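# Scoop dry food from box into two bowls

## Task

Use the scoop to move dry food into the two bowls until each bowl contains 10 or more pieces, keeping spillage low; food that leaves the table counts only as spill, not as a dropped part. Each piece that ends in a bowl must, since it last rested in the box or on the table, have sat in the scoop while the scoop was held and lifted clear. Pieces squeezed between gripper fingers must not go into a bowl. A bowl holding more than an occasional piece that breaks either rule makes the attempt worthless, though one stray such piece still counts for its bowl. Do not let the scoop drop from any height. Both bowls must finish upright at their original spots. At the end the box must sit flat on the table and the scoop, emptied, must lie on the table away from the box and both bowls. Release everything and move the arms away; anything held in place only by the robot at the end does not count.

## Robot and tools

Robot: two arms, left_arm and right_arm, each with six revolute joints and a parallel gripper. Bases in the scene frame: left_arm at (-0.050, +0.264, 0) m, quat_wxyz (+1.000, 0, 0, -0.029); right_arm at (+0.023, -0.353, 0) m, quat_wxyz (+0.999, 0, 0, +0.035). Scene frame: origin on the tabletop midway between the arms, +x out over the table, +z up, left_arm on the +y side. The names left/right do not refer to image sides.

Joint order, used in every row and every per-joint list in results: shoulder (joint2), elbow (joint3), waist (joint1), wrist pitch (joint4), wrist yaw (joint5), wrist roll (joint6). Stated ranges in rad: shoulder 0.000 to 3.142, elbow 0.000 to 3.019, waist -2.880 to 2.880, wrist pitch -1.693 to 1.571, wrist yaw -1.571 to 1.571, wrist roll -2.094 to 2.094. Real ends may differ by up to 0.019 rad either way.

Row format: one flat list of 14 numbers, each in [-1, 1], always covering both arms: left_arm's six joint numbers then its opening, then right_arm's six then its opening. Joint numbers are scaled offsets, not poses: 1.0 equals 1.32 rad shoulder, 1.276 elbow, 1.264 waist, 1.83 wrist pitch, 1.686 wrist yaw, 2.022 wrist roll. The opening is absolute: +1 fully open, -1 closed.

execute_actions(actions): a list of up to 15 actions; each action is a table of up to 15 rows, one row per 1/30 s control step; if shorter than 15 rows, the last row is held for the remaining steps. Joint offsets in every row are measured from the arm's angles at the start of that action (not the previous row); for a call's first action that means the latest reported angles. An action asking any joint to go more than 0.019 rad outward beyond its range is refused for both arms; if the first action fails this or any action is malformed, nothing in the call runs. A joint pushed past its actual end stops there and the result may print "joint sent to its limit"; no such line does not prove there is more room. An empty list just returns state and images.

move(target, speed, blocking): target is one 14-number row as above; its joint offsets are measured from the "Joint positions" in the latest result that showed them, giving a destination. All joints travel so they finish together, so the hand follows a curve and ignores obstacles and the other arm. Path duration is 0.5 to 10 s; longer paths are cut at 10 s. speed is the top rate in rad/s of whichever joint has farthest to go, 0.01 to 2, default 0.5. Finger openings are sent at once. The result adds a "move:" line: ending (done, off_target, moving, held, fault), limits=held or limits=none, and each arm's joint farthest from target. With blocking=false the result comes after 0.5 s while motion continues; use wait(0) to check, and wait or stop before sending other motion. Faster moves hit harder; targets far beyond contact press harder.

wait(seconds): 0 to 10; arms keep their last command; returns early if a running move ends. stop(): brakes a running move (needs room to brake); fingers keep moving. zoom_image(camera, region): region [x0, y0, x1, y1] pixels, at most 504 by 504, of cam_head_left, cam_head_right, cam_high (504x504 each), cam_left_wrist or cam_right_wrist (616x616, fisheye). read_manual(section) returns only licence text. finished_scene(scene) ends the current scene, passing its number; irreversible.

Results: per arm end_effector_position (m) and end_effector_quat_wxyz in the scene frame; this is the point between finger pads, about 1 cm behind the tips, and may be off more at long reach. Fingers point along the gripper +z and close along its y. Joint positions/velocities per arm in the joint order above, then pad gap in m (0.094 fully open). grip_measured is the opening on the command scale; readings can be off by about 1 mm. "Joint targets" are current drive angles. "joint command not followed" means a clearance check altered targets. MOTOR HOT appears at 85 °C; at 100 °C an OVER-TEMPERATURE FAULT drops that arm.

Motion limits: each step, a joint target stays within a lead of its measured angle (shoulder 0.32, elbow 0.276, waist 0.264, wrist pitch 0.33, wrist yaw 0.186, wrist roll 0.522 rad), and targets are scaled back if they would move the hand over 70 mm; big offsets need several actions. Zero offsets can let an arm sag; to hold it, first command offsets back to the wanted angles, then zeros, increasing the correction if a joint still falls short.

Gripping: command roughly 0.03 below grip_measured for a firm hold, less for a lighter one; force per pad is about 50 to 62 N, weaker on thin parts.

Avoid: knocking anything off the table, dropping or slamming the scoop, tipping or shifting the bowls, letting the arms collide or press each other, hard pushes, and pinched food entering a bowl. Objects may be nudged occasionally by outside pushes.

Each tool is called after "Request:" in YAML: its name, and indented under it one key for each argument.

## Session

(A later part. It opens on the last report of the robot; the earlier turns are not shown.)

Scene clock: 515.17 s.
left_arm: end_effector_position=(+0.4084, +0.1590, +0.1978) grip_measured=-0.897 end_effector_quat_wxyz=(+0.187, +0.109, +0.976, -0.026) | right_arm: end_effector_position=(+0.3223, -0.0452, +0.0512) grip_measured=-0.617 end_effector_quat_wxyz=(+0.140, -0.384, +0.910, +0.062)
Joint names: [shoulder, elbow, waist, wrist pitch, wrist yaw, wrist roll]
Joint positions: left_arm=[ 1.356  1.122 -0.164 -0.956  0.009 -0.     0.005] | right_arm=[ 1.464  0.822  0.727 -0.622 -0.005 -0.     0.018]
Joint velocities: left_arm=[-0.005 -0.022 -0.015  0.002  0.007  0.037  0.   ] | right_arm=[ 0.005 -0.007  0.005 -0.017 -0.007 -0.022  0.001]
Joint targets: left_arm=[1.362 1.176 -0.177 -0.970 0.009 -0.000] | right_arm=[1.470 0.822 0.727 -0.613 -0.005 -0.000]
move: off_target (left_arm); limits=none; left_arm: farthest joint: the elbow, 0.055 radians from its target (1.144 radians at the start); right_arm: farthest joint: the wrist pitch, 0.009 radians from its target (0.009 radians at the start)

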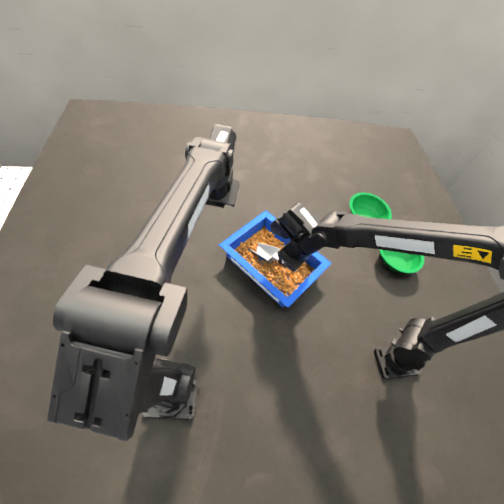

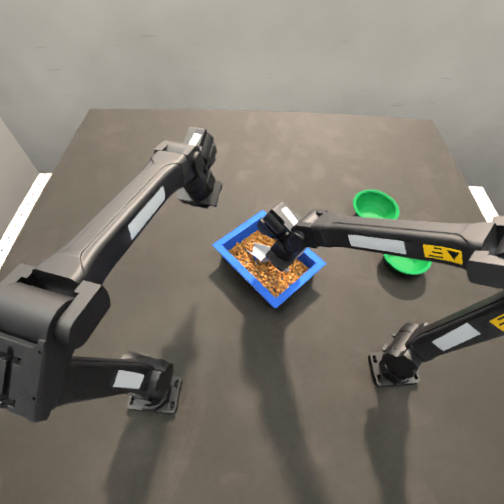

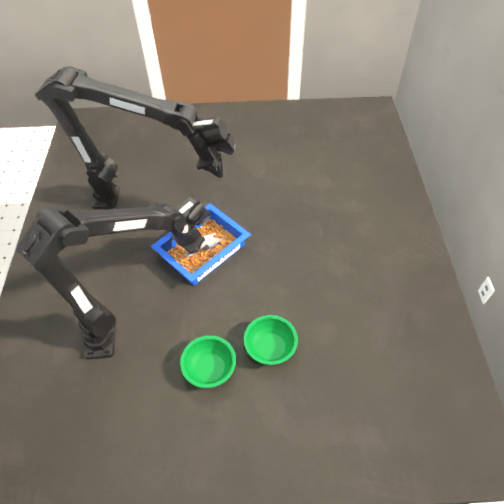

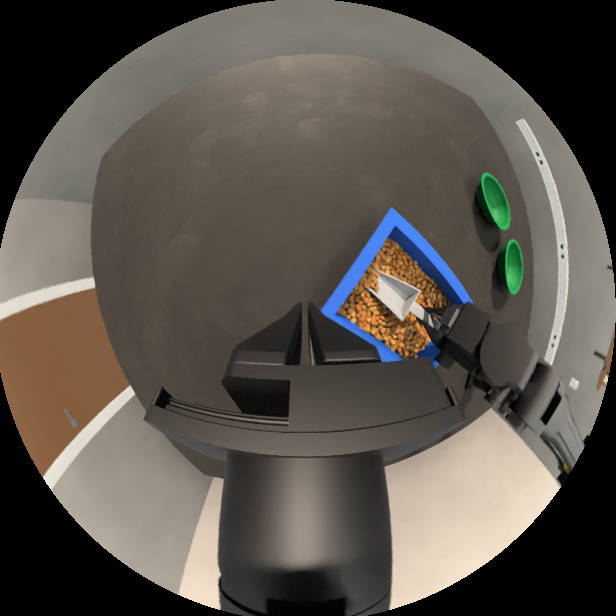

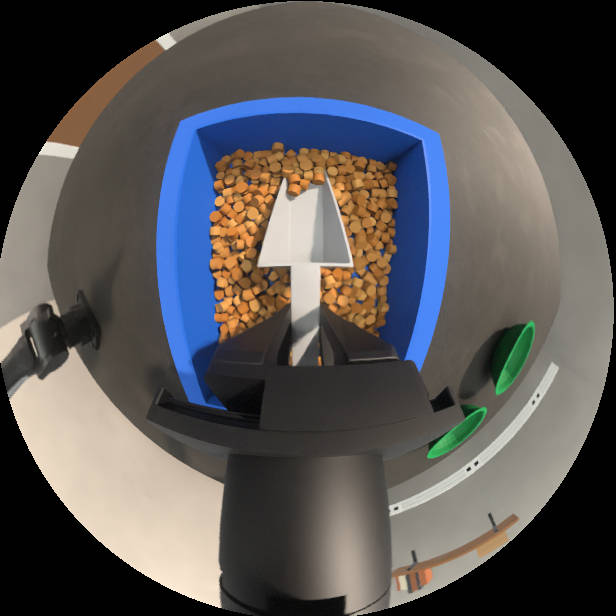

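Request:
move:
  target: [0.353,0.3644,-0.0625,-0.1907,0,0,-0.9, 0.005,0,0,0.005,0,0,-0.65]
  speed: 0.6

Scene clock: 523.57 s.
left_arm: end_effector_position=(+0.4729, +0.1070, +0.1353) grip_measured=-0.897 end_effector_quat_wxyz=(+0.004, +0.144, +0.990, -0.005) | right_arm: end_effector_position=(+0.3223, -0.0452, +0.0512) grip_measured=-0.617 end_effector_quat_wxyz=(+0.140, -0.384, +0.910, +0.062)
Joint names: [shoulder, elbow, waist, wrist pitch, wrist yaw, wrist roll]
Joint positions: left_arm=[ 1.804  1.534 -0.231 -1.291  0.009 -0.     0.005] | right_arm=[ 1.464  0.822  0.727 -0.622 -0.005 -0.     0.018]
Joint velocities: left_arm=[ 0.005 -0.002  0.005 -0.007  0.066  0.007  0.   ] | right_arm=[ 0.005  0.007 -0.024 -0.022 -0.081  0.051 -0.   ]
Joint targets: left_arm=[1.822 1.586 -0.242 -1.305 0.009 -0.000] | right_arm=[1.470 0.822 0.727 -0.613 -0.005 -0.000]
move: off_target (left_arm); limits=none; left_arm: farthest joint: the elbow, 0.053 radians from its target (0.465 radians at the start); right_arm: farthest joint: the wrist pitch, 0.009 radians from its target (0.009 radians at the start)

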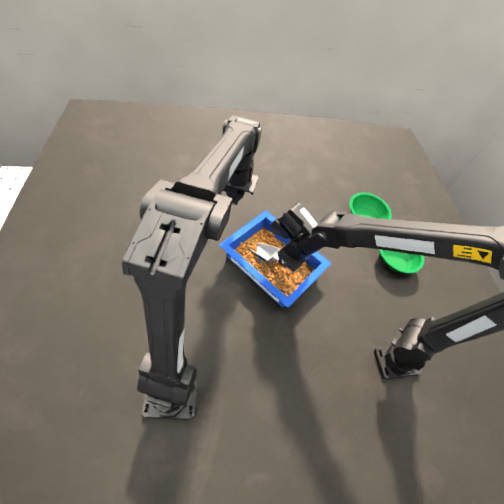

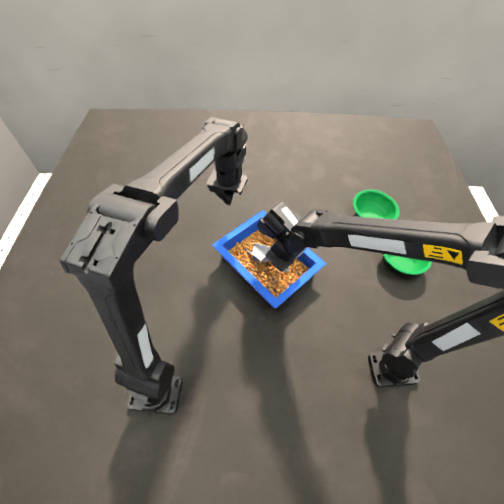

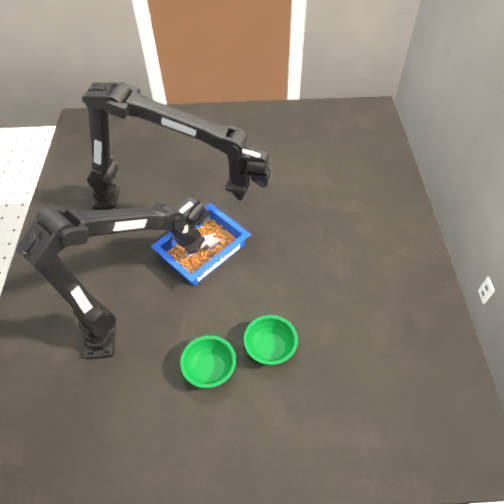

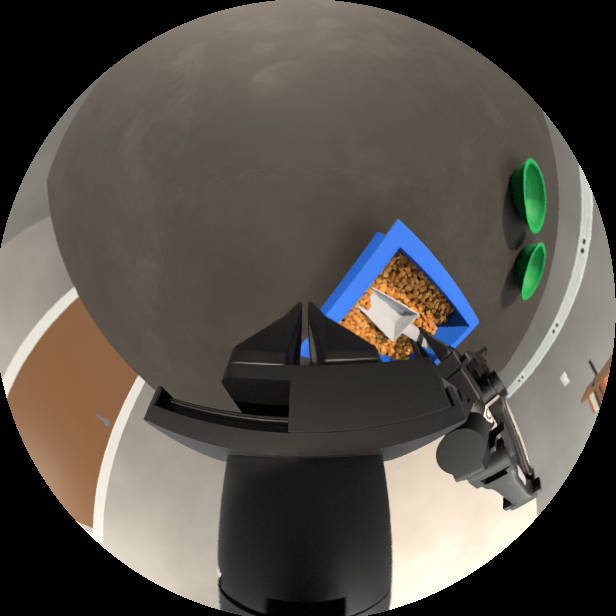

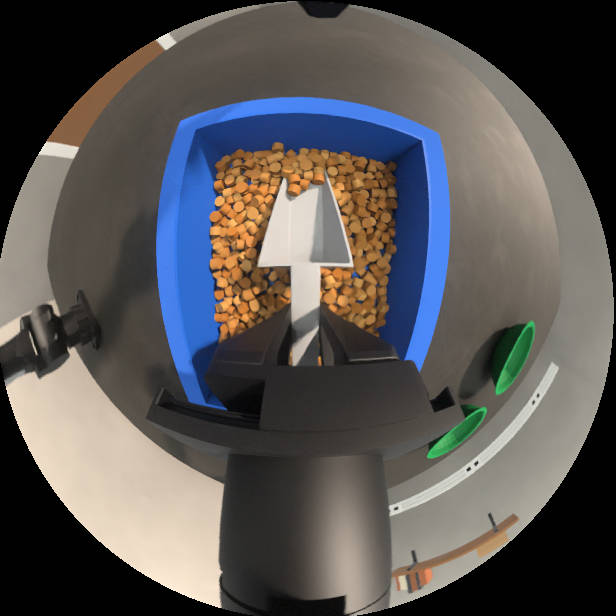

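Request:
move:
  target: [0.0742,-0.105,-0.0214,0.1208,0,0,-0.9, 0.005,0,0,0.005,0,0,-0.65]
  speed: 0.35

Request:
zoom_image:
  camera: "cam_high"
  region: [140, 140, 300, 300]

Scene clock: 542.00 s.
left_arm: end_effector_position=(+0.4683, +0.1005, +0.0482) grip_measured=-0.897 end_effector_quat_wxyz=(+0.003, +0.150, +0.989, -0.005) | right_arm: end_effector_position=(+0.3223, -0.0452, +0.0512) grip_measured=-0.617 end_effector_quat_wxyz=(+0.140, -0.384, +0.910, +0.062)
Joint names: [shoulder, elbow, waist, wrist pitch, wrist yaw, wrist roll]
Joint positions: left_arm=[ 1.883  1.404 -0.244 -1.085  0.009 -0.     0.005] | right_arm=[ 1.464  0.822  0.727 -0.622 -0.005 -0.     0.018]
Joint velocities: left_arm=[ 0.015  0.007  0.015 -0.017  0.051 -0.095 -0.   ] | right_arm=[-0.005 -0.017  0.005 -0.002 -0.007  0.037 -0.001]
Joint targets: left_arm=[1.902 1.400 -0.258 -1.070 0.009 -0.000] | right_arm=[1.470 0.822 0.727 -0.613 -0.005 -0.000]
move: done; limits=none; left_arm: farthest joint: the shoulder, 0.019 radians from its target (0.098 radians at the start); right_arm: farthest joint: the wrist pitch, 0.009 radians from its target (0.009 radians at the start)

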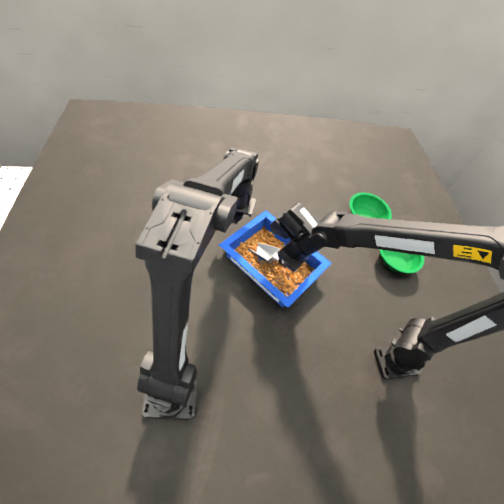

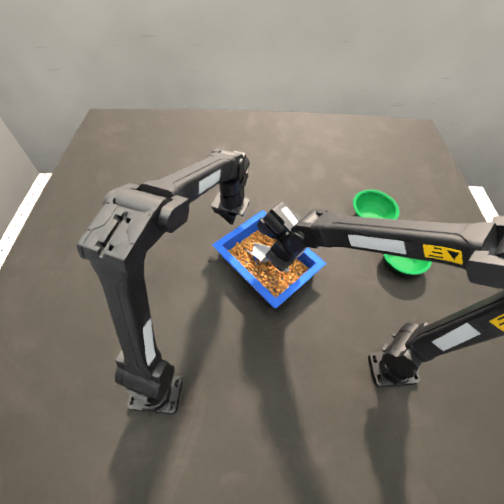

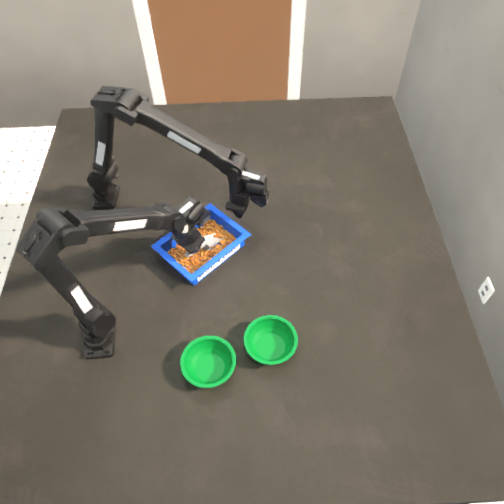

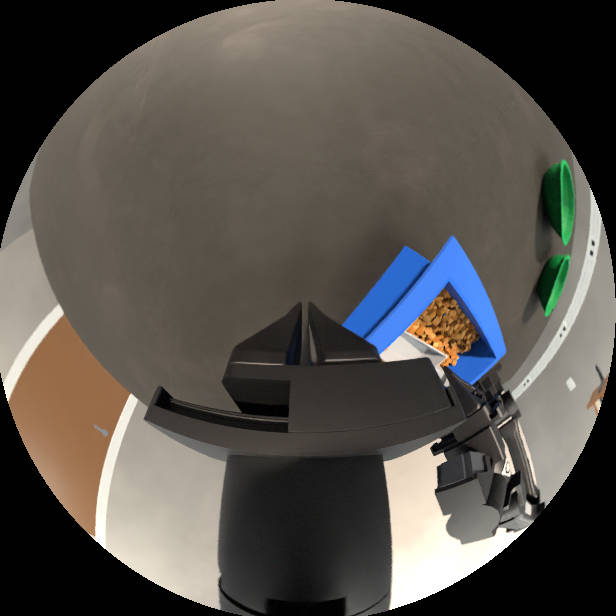

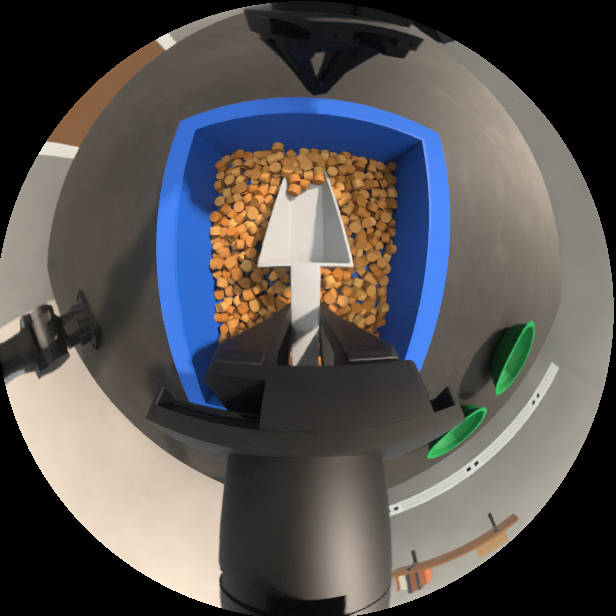

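Region (140, 140, 300, 300) of cam_high's 504x504 image, scaled by 3.150, with more detail than that image has.

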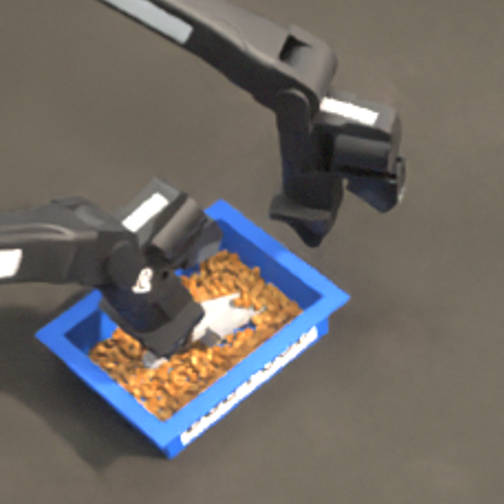

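Request:
move:
  target: [-0.016,-0.0266,-0.038,0.008,0,0,-0.9, 0.005,0,0,0.005,0,0,-0.65]
  speed: 0.12

Request:
zoom_image:
  camera: "cam_right_wrist"
  region: [150, 20, 460, 300]

Scene clock: 547.53 s.
left_arm: end_effector_position=(+0.4522, +0.0849, +0.0403) grip_measured=-0.897 end_effector_quat_wxyz=(-0.009, +0.169, +0.986, -0.003) | right_arm: end_effector_position=(+0.3223, -0.0452, +0.0512) grip_measured=-0.617 end_effector_quat_wxyz=(+0.140, -0.384, +0.910, +0.062)
Joint names: [shoulder, elbow, waist, wrist pitch, wrist yaw, wrist roll]
Joint positions: left_arm=[ 1.882  1.379 -0.281 -1.084  0.009 -0.     0.005] | right_arm=[ 1.464  0.822  0.727 -0.622 -0.005 -0.     0.018]
Joint velocities: left_arm=[-0.015 -0.007 -0.005  0.002 -0.007 -0.081 -0.001] | right_arm=[-0.015 -0.007  0.005 -0.017 -0.022  0.022  0.001]
Joint targets: left_arm=[1.862 1.370 -0.292 -1.070 0.010 -0.000] | right_arm=[1.470 0.822 0.727 -0.613 -0.005 -0.000]
move: done; limits=none; left_arm: farthest joint: the shoulder, 0.020 radians from its target (0.021 radians at the start); right_arm: farthest joint: the wrist pitch, 0.009 radians from its target (0.009 radians at the start)

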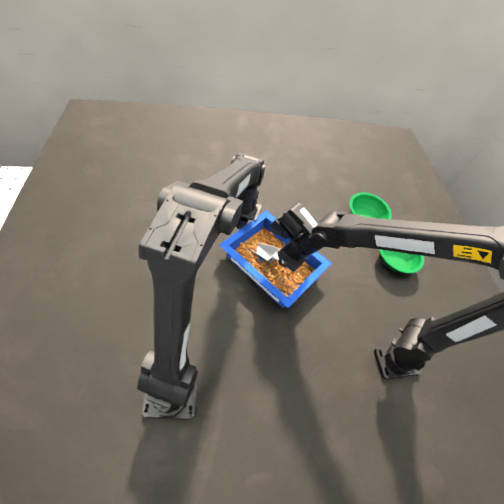

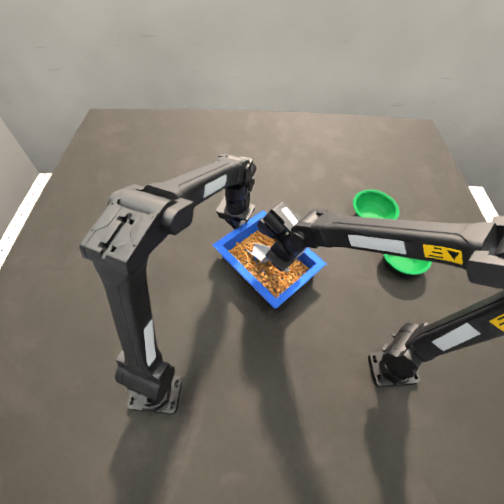

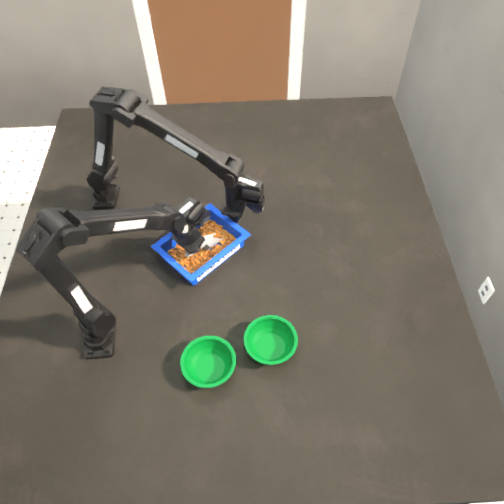

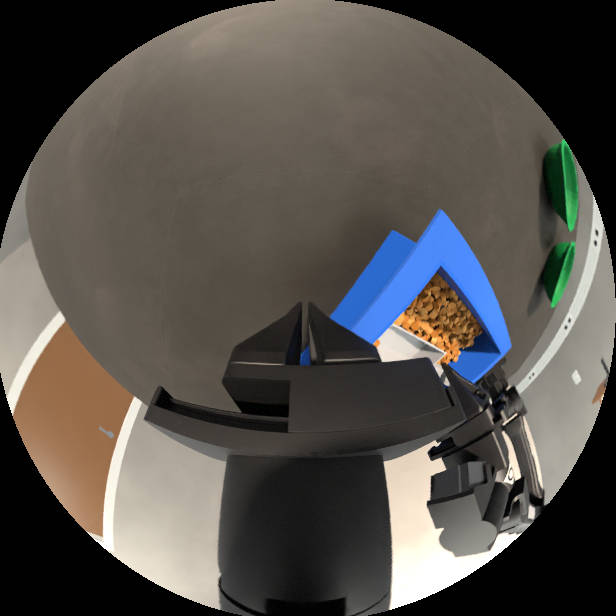

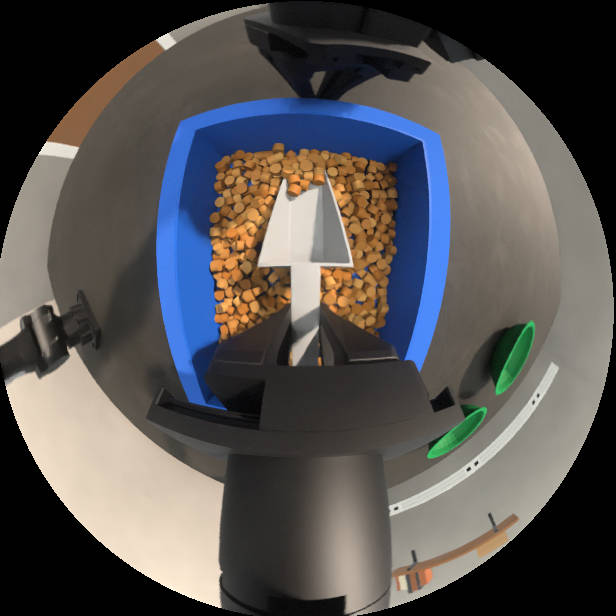

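Region (150, 20, 460, 300) of cam_right_wrist's 616x616 image, scaled by 1.626, with more detail than that image has; it fills the top 455 rows of this view, and the rest is white.

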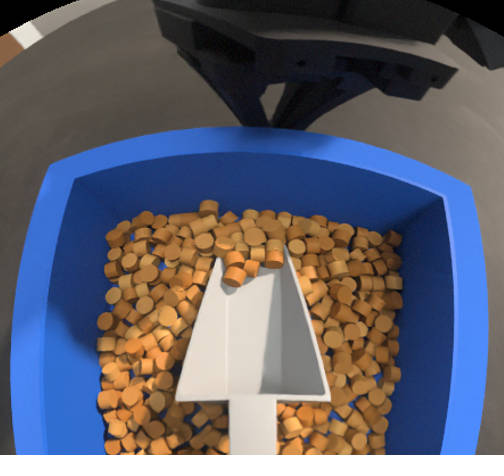

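Request:
execute_actions:
  actions:
    - [[0,0,-0.006,0,0,0,-0.9,0.010,0,0,0.009,0,0,-0.65],[0,0,-0.006,0,0,0,-0.9,0.012,0,0,0.011,0,0,-0.65],[0,0,-0.006,0,0,0,-0.9,0.013,0,0,0.013,0,0,-0.65],[0,0,-0.006,0,0,0,-0.9,0.014,0,0,0.015,0,0,-0.65],[0,0,-0.006,0,0,0,-0.9,0.015,0,0,0.017,0,0,-0.65],[0,0,-0.006,0,0,0,-0.9,0.016,0,0,0.019,0,0,-0.65],[0,0,-0.006,0,0,0,-0.9,0.017,0,0,0.021,0,0,-0.65],[0,0,-0.006,0,0,0,-0.9,0.018,0,0,0.023,0,0,-0.65],[0,0,-0.006,0,0,0,-0.9,0.019,0,0,0.025,0,0,-0.65],[0,0,-0.006,0,0,0,-0.9,0.020,0,0,0.027,0,0,-0.65],[0,0,-0.006,0,0,0,-0.9,0.021,0,0,0.029,0,0,-0.65],[0,0,-0.006,0,0,0,-0.9,0.022,0,0,0.031,0,0,-0.65],[0,0,-0.006,0,0,0,-0.9,0.023,0,0,0.033,0,0,-0.65],[0,0,-0.006,0,0,0,-0.9,0.024,0,0,0.035,0,0,-0.65],[0,0,-0.006,0,0,0,-0.9,0.025,0,0,0.037,0,0,-0.65]]
    - [[0,0,-0.006,0,0,0,-0.9,0.013,0,0,0.016,0,0,-0.65]]

Request:
zoom_image:
  camera: "cam_right_wrist"
  region: [150, 20, 460, 300]

Scene clock: 560.30 s.
left_arm: end_effector_position=(+0.4524, +0.0854, +0.0403) grip_measured=-0.897 end_effector_quat_wxyz=(-0.008, +0.169, +0.986, -0.002) | right_arm: end_effector_position=(+0.3246, -0.0429, +0.0473) grip_measured=-0.617 end_effector_quat_wxyz=(+0.145, -0.384, +0.910, +0.064)
Joint names: [shoulder, elbow, waist, wrist pitch, wrist yaw, wrist roll]
Joint positions: left_arm=[ 1.882  1.379 -0.281 -1.084  0.006 -0.     0.005] | right_arm=[ 1.474  0.818  0.727 -0.597 -0.005 -0.     0.018]
Joint velocities: left_arm=[-0.005  0.002 -0.005  0.002 -0.037  0.007  0.   ] | right_arm=[-0.015 -0.012 -0.015  0.012 -0.051 -0.007 -0.   ]
Joint targets: left_arm=[1.882 1.379 -0.289 -1.084 0.007 -0.000] | right_arm=[1.491 0.819 0.727 -0.571 -0.005 -0.000]

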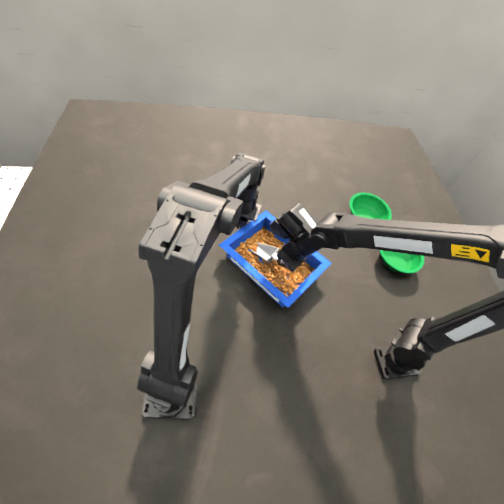

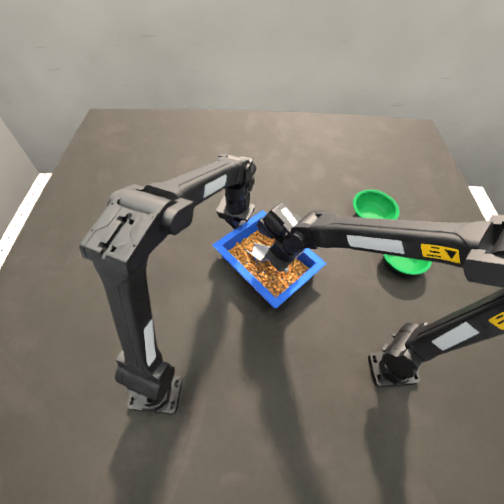

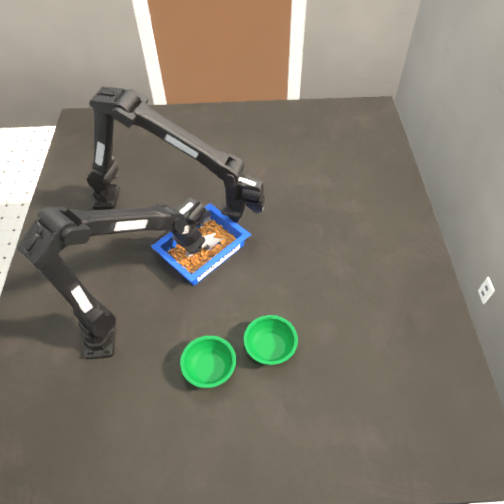

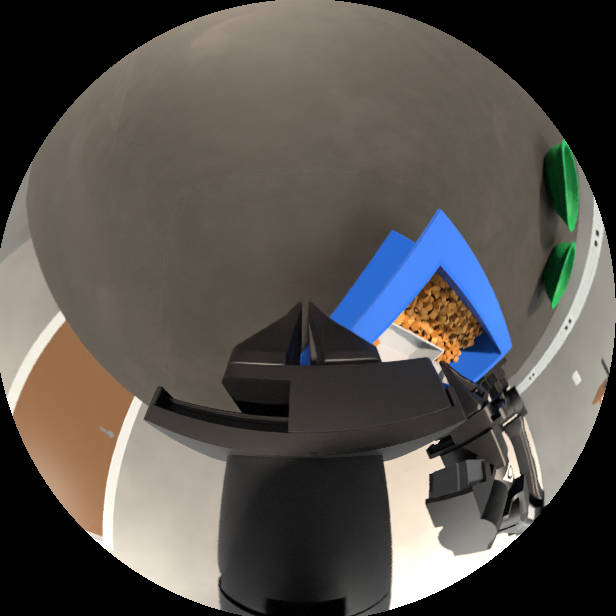

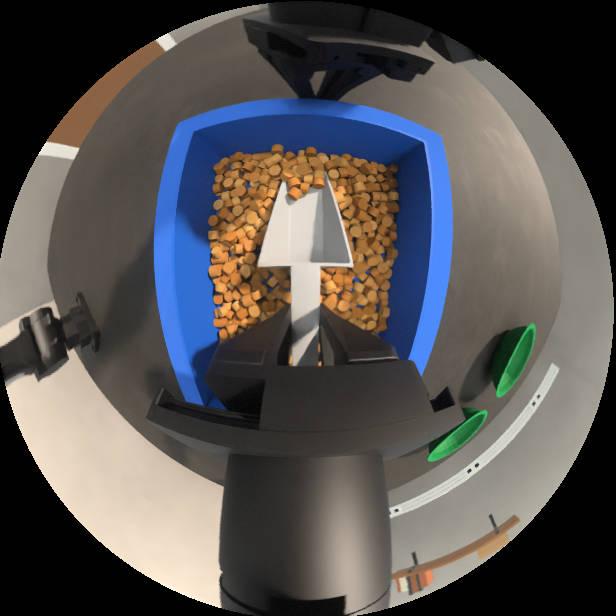

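Region (150, 20, 460, 300) of cam_right_wrist's 616x616 image, scaled by 1.626, with more detail than that image has; it fills the top 455 rows of this view, and the rest is white.

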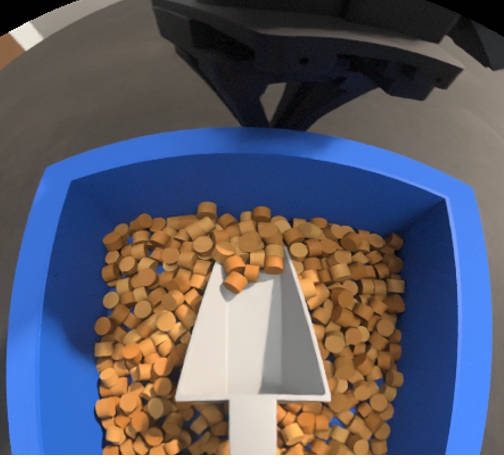

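Request:
execute_actions:
  actions:
    - [[0,0,-0.006,0,0,0,-0.9,0.004,0,0,0.012,0,0,-0.65],[0,0,-0.006,0,0,0,-0.9,-0.004,0,0,0.014,0,0,-0.65],[0,0,-0.006,0,0,0,-0.9,-0.010,0,0,0.016,0,0,-0.65],[0,0,-0.006,0,0,0,-0.9,-0.014,0,0,0.018,0,0,-0.65],[0,0,-0.006,0,0,0,-0.9,-0.017,0,0,0.020,0,0,-0.65],[0,0,-0.006,0,0,0,-0.9,-0.020,0,0,0.022,0,0,-0.65],[0,0,-0.006,0,0,0,-0.9,-0.022,0,0,0.024,0,0,-0.65],[0,0,-0.006,0,0,0,-0.9,-0.024,0,0,0.026,0,0,-0.65],[0,0,-0.006,0,0,0,-0.9,-0.026,0,0,0.028,0,0,-0.65],[0,0,-0.006,0,0,0,-0.9,-0.028,0,0,0.030,0,0,-0.65]]

Request:
zoom_image:
  camera: "cam_right_wrist"
  region: [150, 20, 460, 300]

Scene clock: 574.33 s.
left_arm: end_effector_position=(+0.4524, +0.0854, +0.0403) grip_measured=-0.897 end_effector_quat_wxyz=(-0.008, +0.169, +0.986, -0.002) | right_arm: end_effector_position=(+0.3295, -0.0379, +0.0607) grip_measured=-0.617 end_effector_quat_wxyz=(+0.170, -0.382, +0.905, +0.074)
Joint names: [shoulder, elbow, waist, wrist pitch, wrist yaw, wrist roll]
Joint positions: left_arm=[ 1.882  1.379 -0.281 -1.084  0.006 -0.     0.005] | right_arm=[ 1.443  0.813  0.727 -0.568 -0.005 -0.     0.018]
Joint velocities: left_arm=[-0.005  0.007 -0.005  0.002 -0.007 -0.022  0.001] | right_arm=[-0.054 -0.017 -0.024  0.032 -0.022  0.007  0.001]
Joint targets: left_arm=[1.882 1.379 -0.289 -1.084 0.006 -0.000] | right_arm=[1.437 0.818 0.727 -0.542 -0.005 -0.000]

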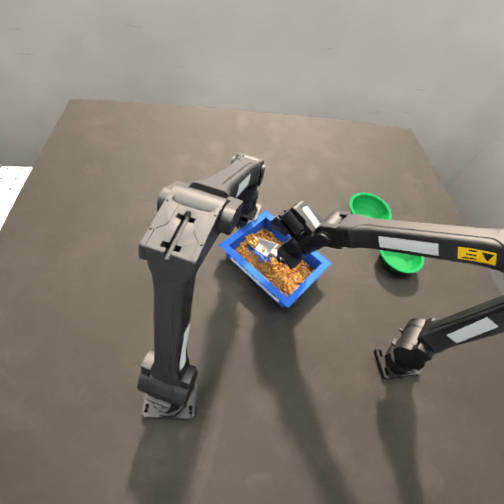

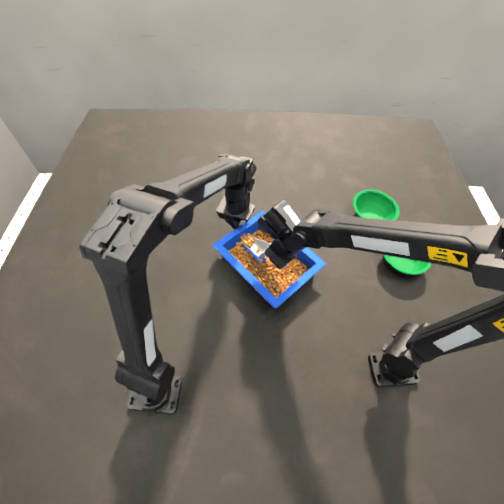

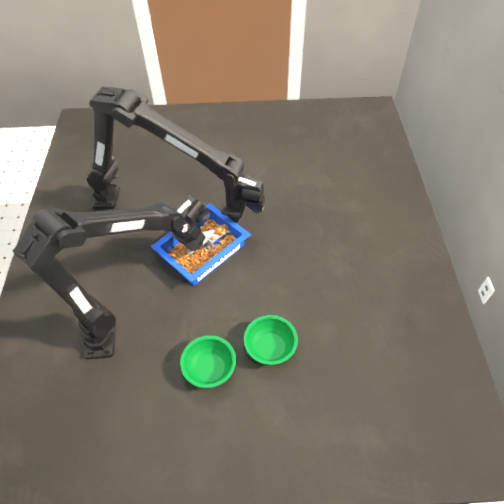

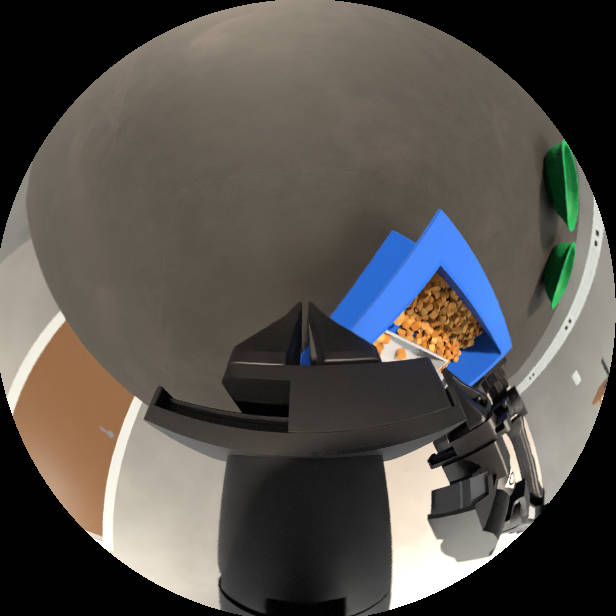

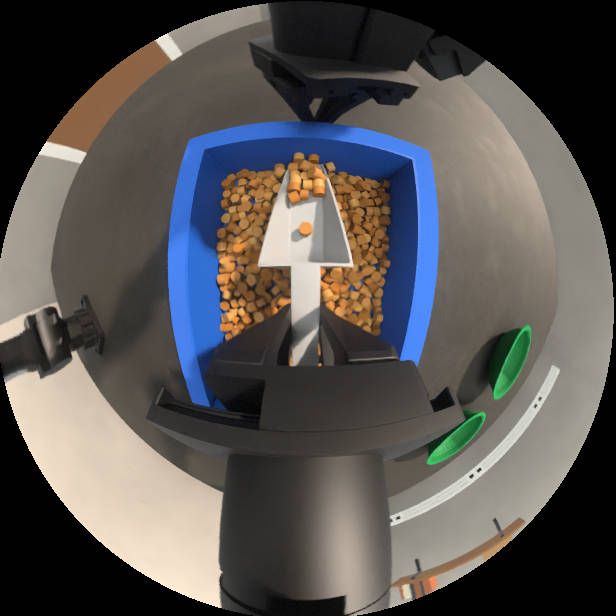

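Region (150, 20, 460, 300) of cam_right_wrist's 616x616 image, scaled by 1.626, with more detail than that image has; it fills the top 455 rows of this view, and the rest is white.

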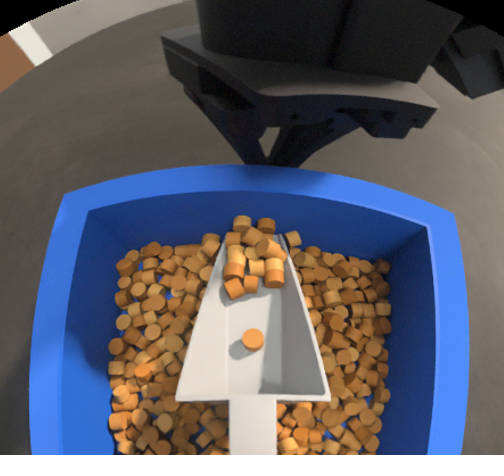

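Request:
move:
  target: [0,0,-0.006,0,0,0,-0.9,-0.0977,-0.1591,0,0.1825,0,0,-0.65]
  speed: 0.2

Request:
zoom_image:
  camera: "cam_right_wrist"
  region: [200, 80, 420, 300]

Scene clock: 582.83 s.
left_arm: end_effector_position=(+0.4524, +0.0854, +0.0403) grip_measured=-0.897 end_effector_quat_wxyz=(-0.008, +0.169, +0.986, -0.002) | right_arm: end_effector_position=(+0.3179, -0.0497, +0.0618) grip_measured=-0.617 end_effector_quat_wxyz=(+0.271, -0.372, +0.880, +0.117)
Joint names: [shoulder, elbow, waist, wrist pitch, wrist yaw, wrist roll]
Joint positions: left_arm=[ 1.882  1.379 -0.281 -1.084  0.006 -0.     0.005] | right_arm=[ 1.323  0.612  0.727 -0.262 -0.005 -0.     0.018]
Joint velocities: left_arm=[-0.005 -0.012  0.005  0.007  0.007 -0.066  0.   ] | right_arm=[-0.005  0.002  0.005 -0.022 -0.007  0.007 -0.   ]
Joint targets: left_arm=[1.882 1.379 -0.289 -1.084 0.006 -0.000] | right_arm=[1.315 0.610 0.727 -0.233 -0.005 -0.000]
move: off_target (right_arm); limits=none; left_arm: farthest joint: the waist, 0.007 radians from its target (0.007 radians at the start); right_arm: farthest joint: the wrist pitch, 0.028 radians from its target (0.333 radians at the start)

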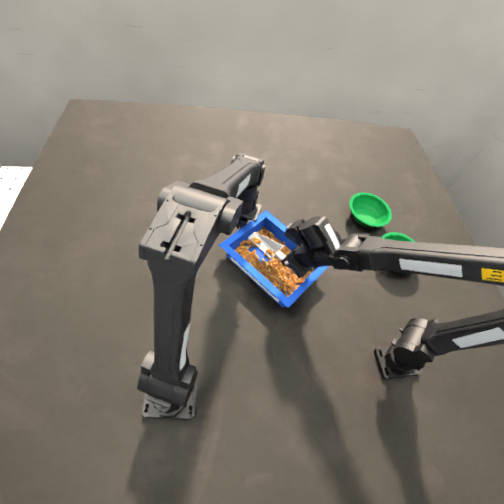

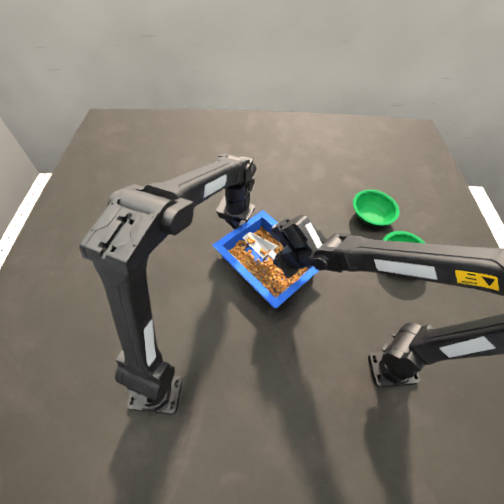

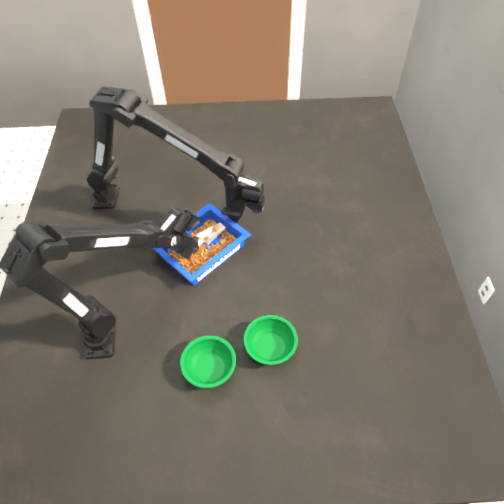

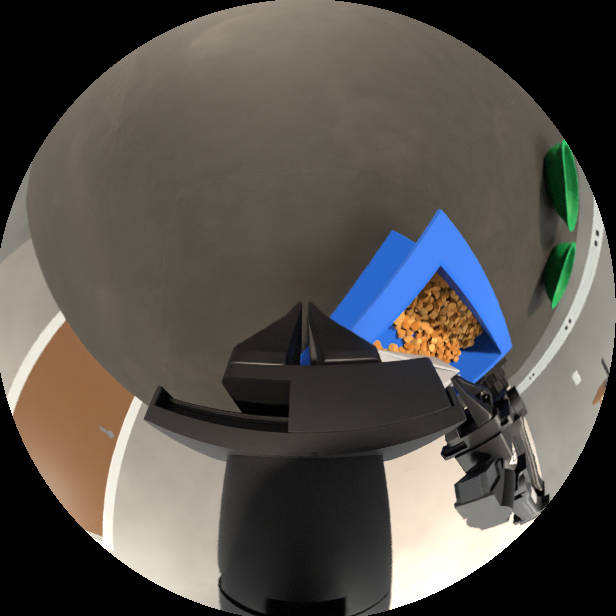

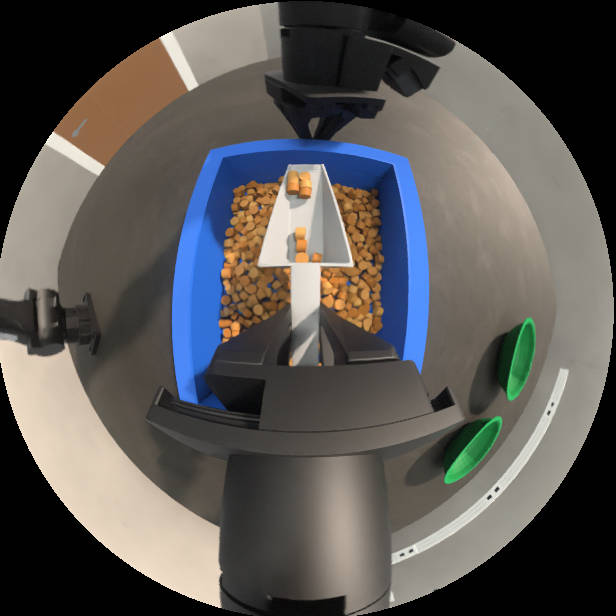

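Region (200, 80, 420, 300) of cam_right_wrist's 616x616 image, scaled by 2.291, with more detail than that image has.

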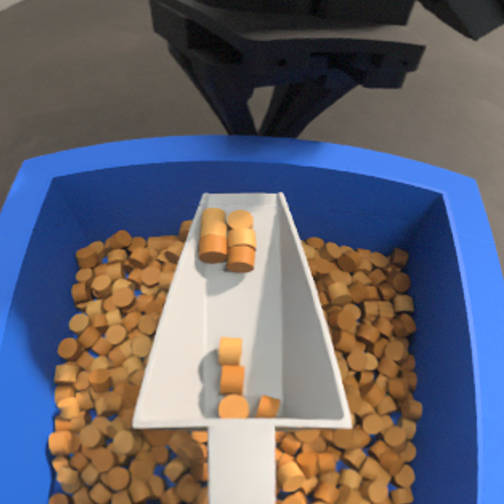

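Request:
move:
  target: [0,0,-0.006,0,0,0,-0.9,-0.0462,-0.1011,0,0.1749,0,0,-0.65]
  speed: 0.3

Request:
zoom_image:
  camera: "cam_right_wrist"
  region: [230, 140, 380, 290]

Scene clock: 595.30 s.
left_arm: end_effector_position=(+0.4524, +0.0854, +0.0403) grip_measured=-0.897 end_effector_quat_wxyz=(-0.008, +0.169, +0.986, -0.002) | right_arm: end_effector_position=(+0.3185, -0.0491, +0.0733) grip_measured=-0.617 end_effector_quat_wxyz=(+0.364, -0.358, +0.846, +0.156)
Joint names: [shoulder, elbow, waist, wrist pitch, wrist yaw, wrist roll]
Joint positions: left_arm=[ 1.882  1.379 -0.281 -1.084  0.006 -0.     0.005] | right_arm=[ 1.271  0.486  0.727  0.028 -0.005 -0.     0.018]
Joint velocities: left_arm=[-0.005  0.012 -0.005 -0.002  0.081 -0.037 -0.   ] | right_arm=[-0.005  0.002 -0.005  0.017  0.022  0.007 -0.   ]
Joint targets: left_arm=[1.882 1.379 -0.289 -1.084 0.006 -0.000] | right_arm=[1.262 0.483 0.727 0.058 -0.005 -0.000]
move: off_target (right_arm); limits=none; left_arm: farthest joint: the waist, 0.007 radians from its target (0.007 radians at the start); right_arm: farthest joint: the wrist pitch, 0.030 radians from its target (0.320 radians at the start)

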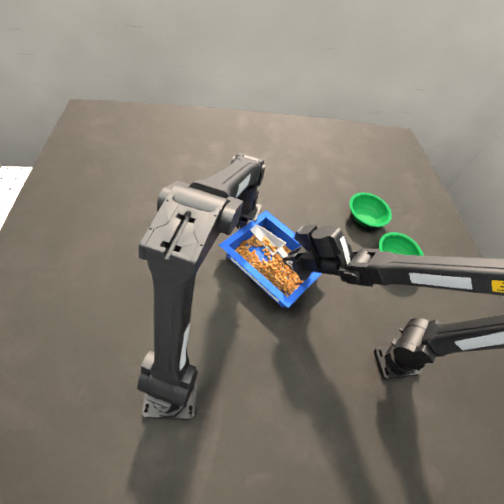

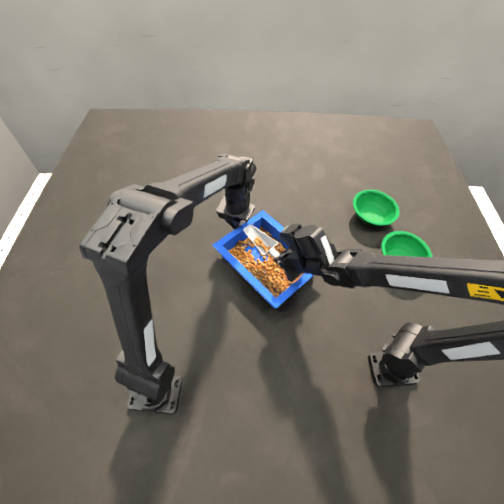

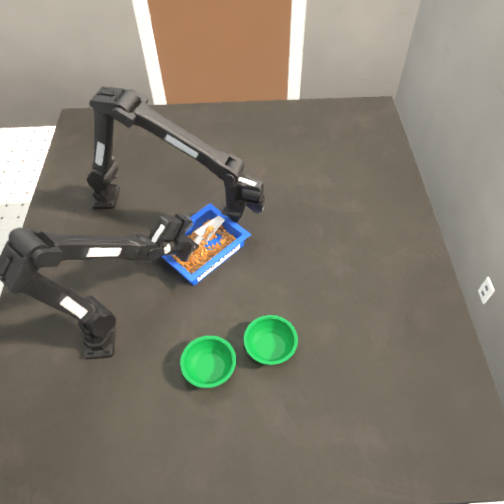

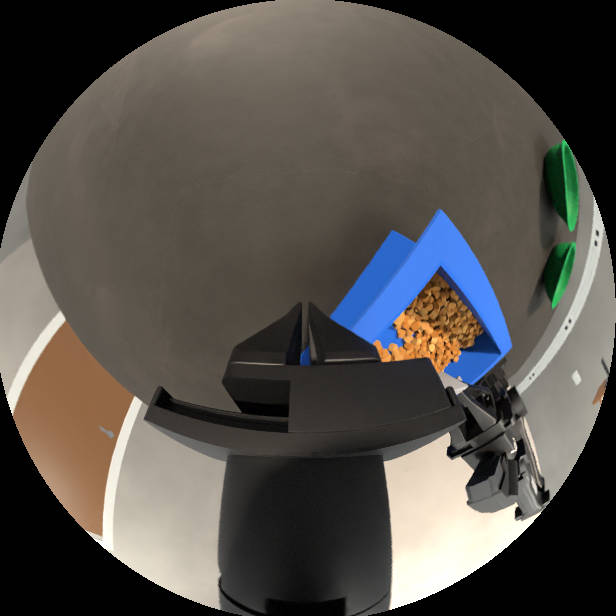

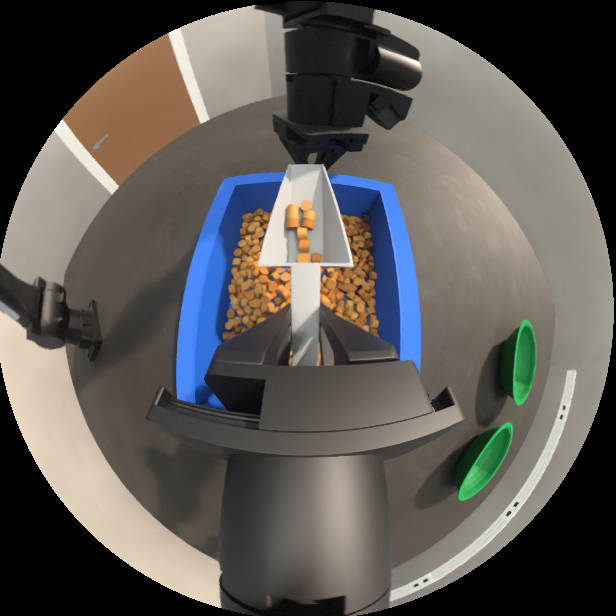

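Region (230, 140, 380, 290) of cam_right_wrist's 616x616 image, scaled by 3.360, with more detail than that image has.

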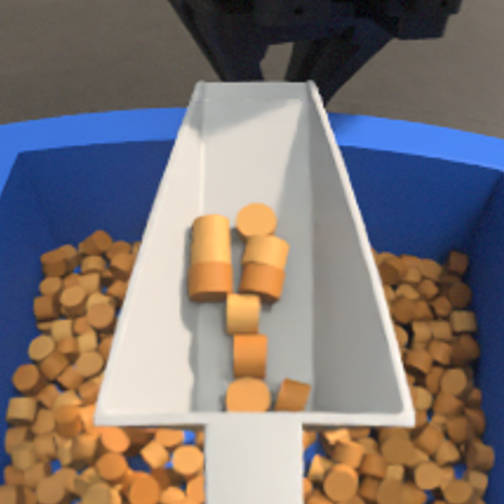

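Request:
zoom_image:
  camera: "cam_head_right"
  region: [205, 200, 335, 315]

Request:
zoom_image:
  camera: "cam_high"
  region: [150, 190, 270, 300]

Region (205, 200, 335, 315) of cam_head_right's 504x504 image, scaled by 3.877, with more detail than that image has; it fills the top 446 rows of this view, and the rest is white.

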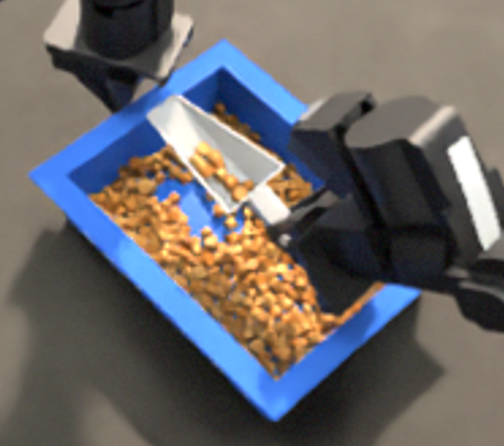

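Region (150, 190, 270, 300) of cam_high's 504x504 image, scaled by 4.200, with more detail than that image has; it fills the top 462 rows of this view, and the rest is white.

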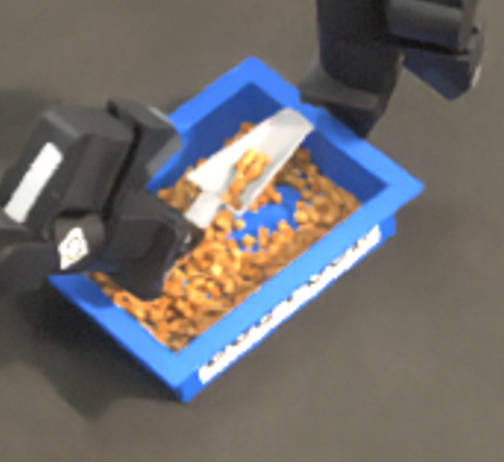

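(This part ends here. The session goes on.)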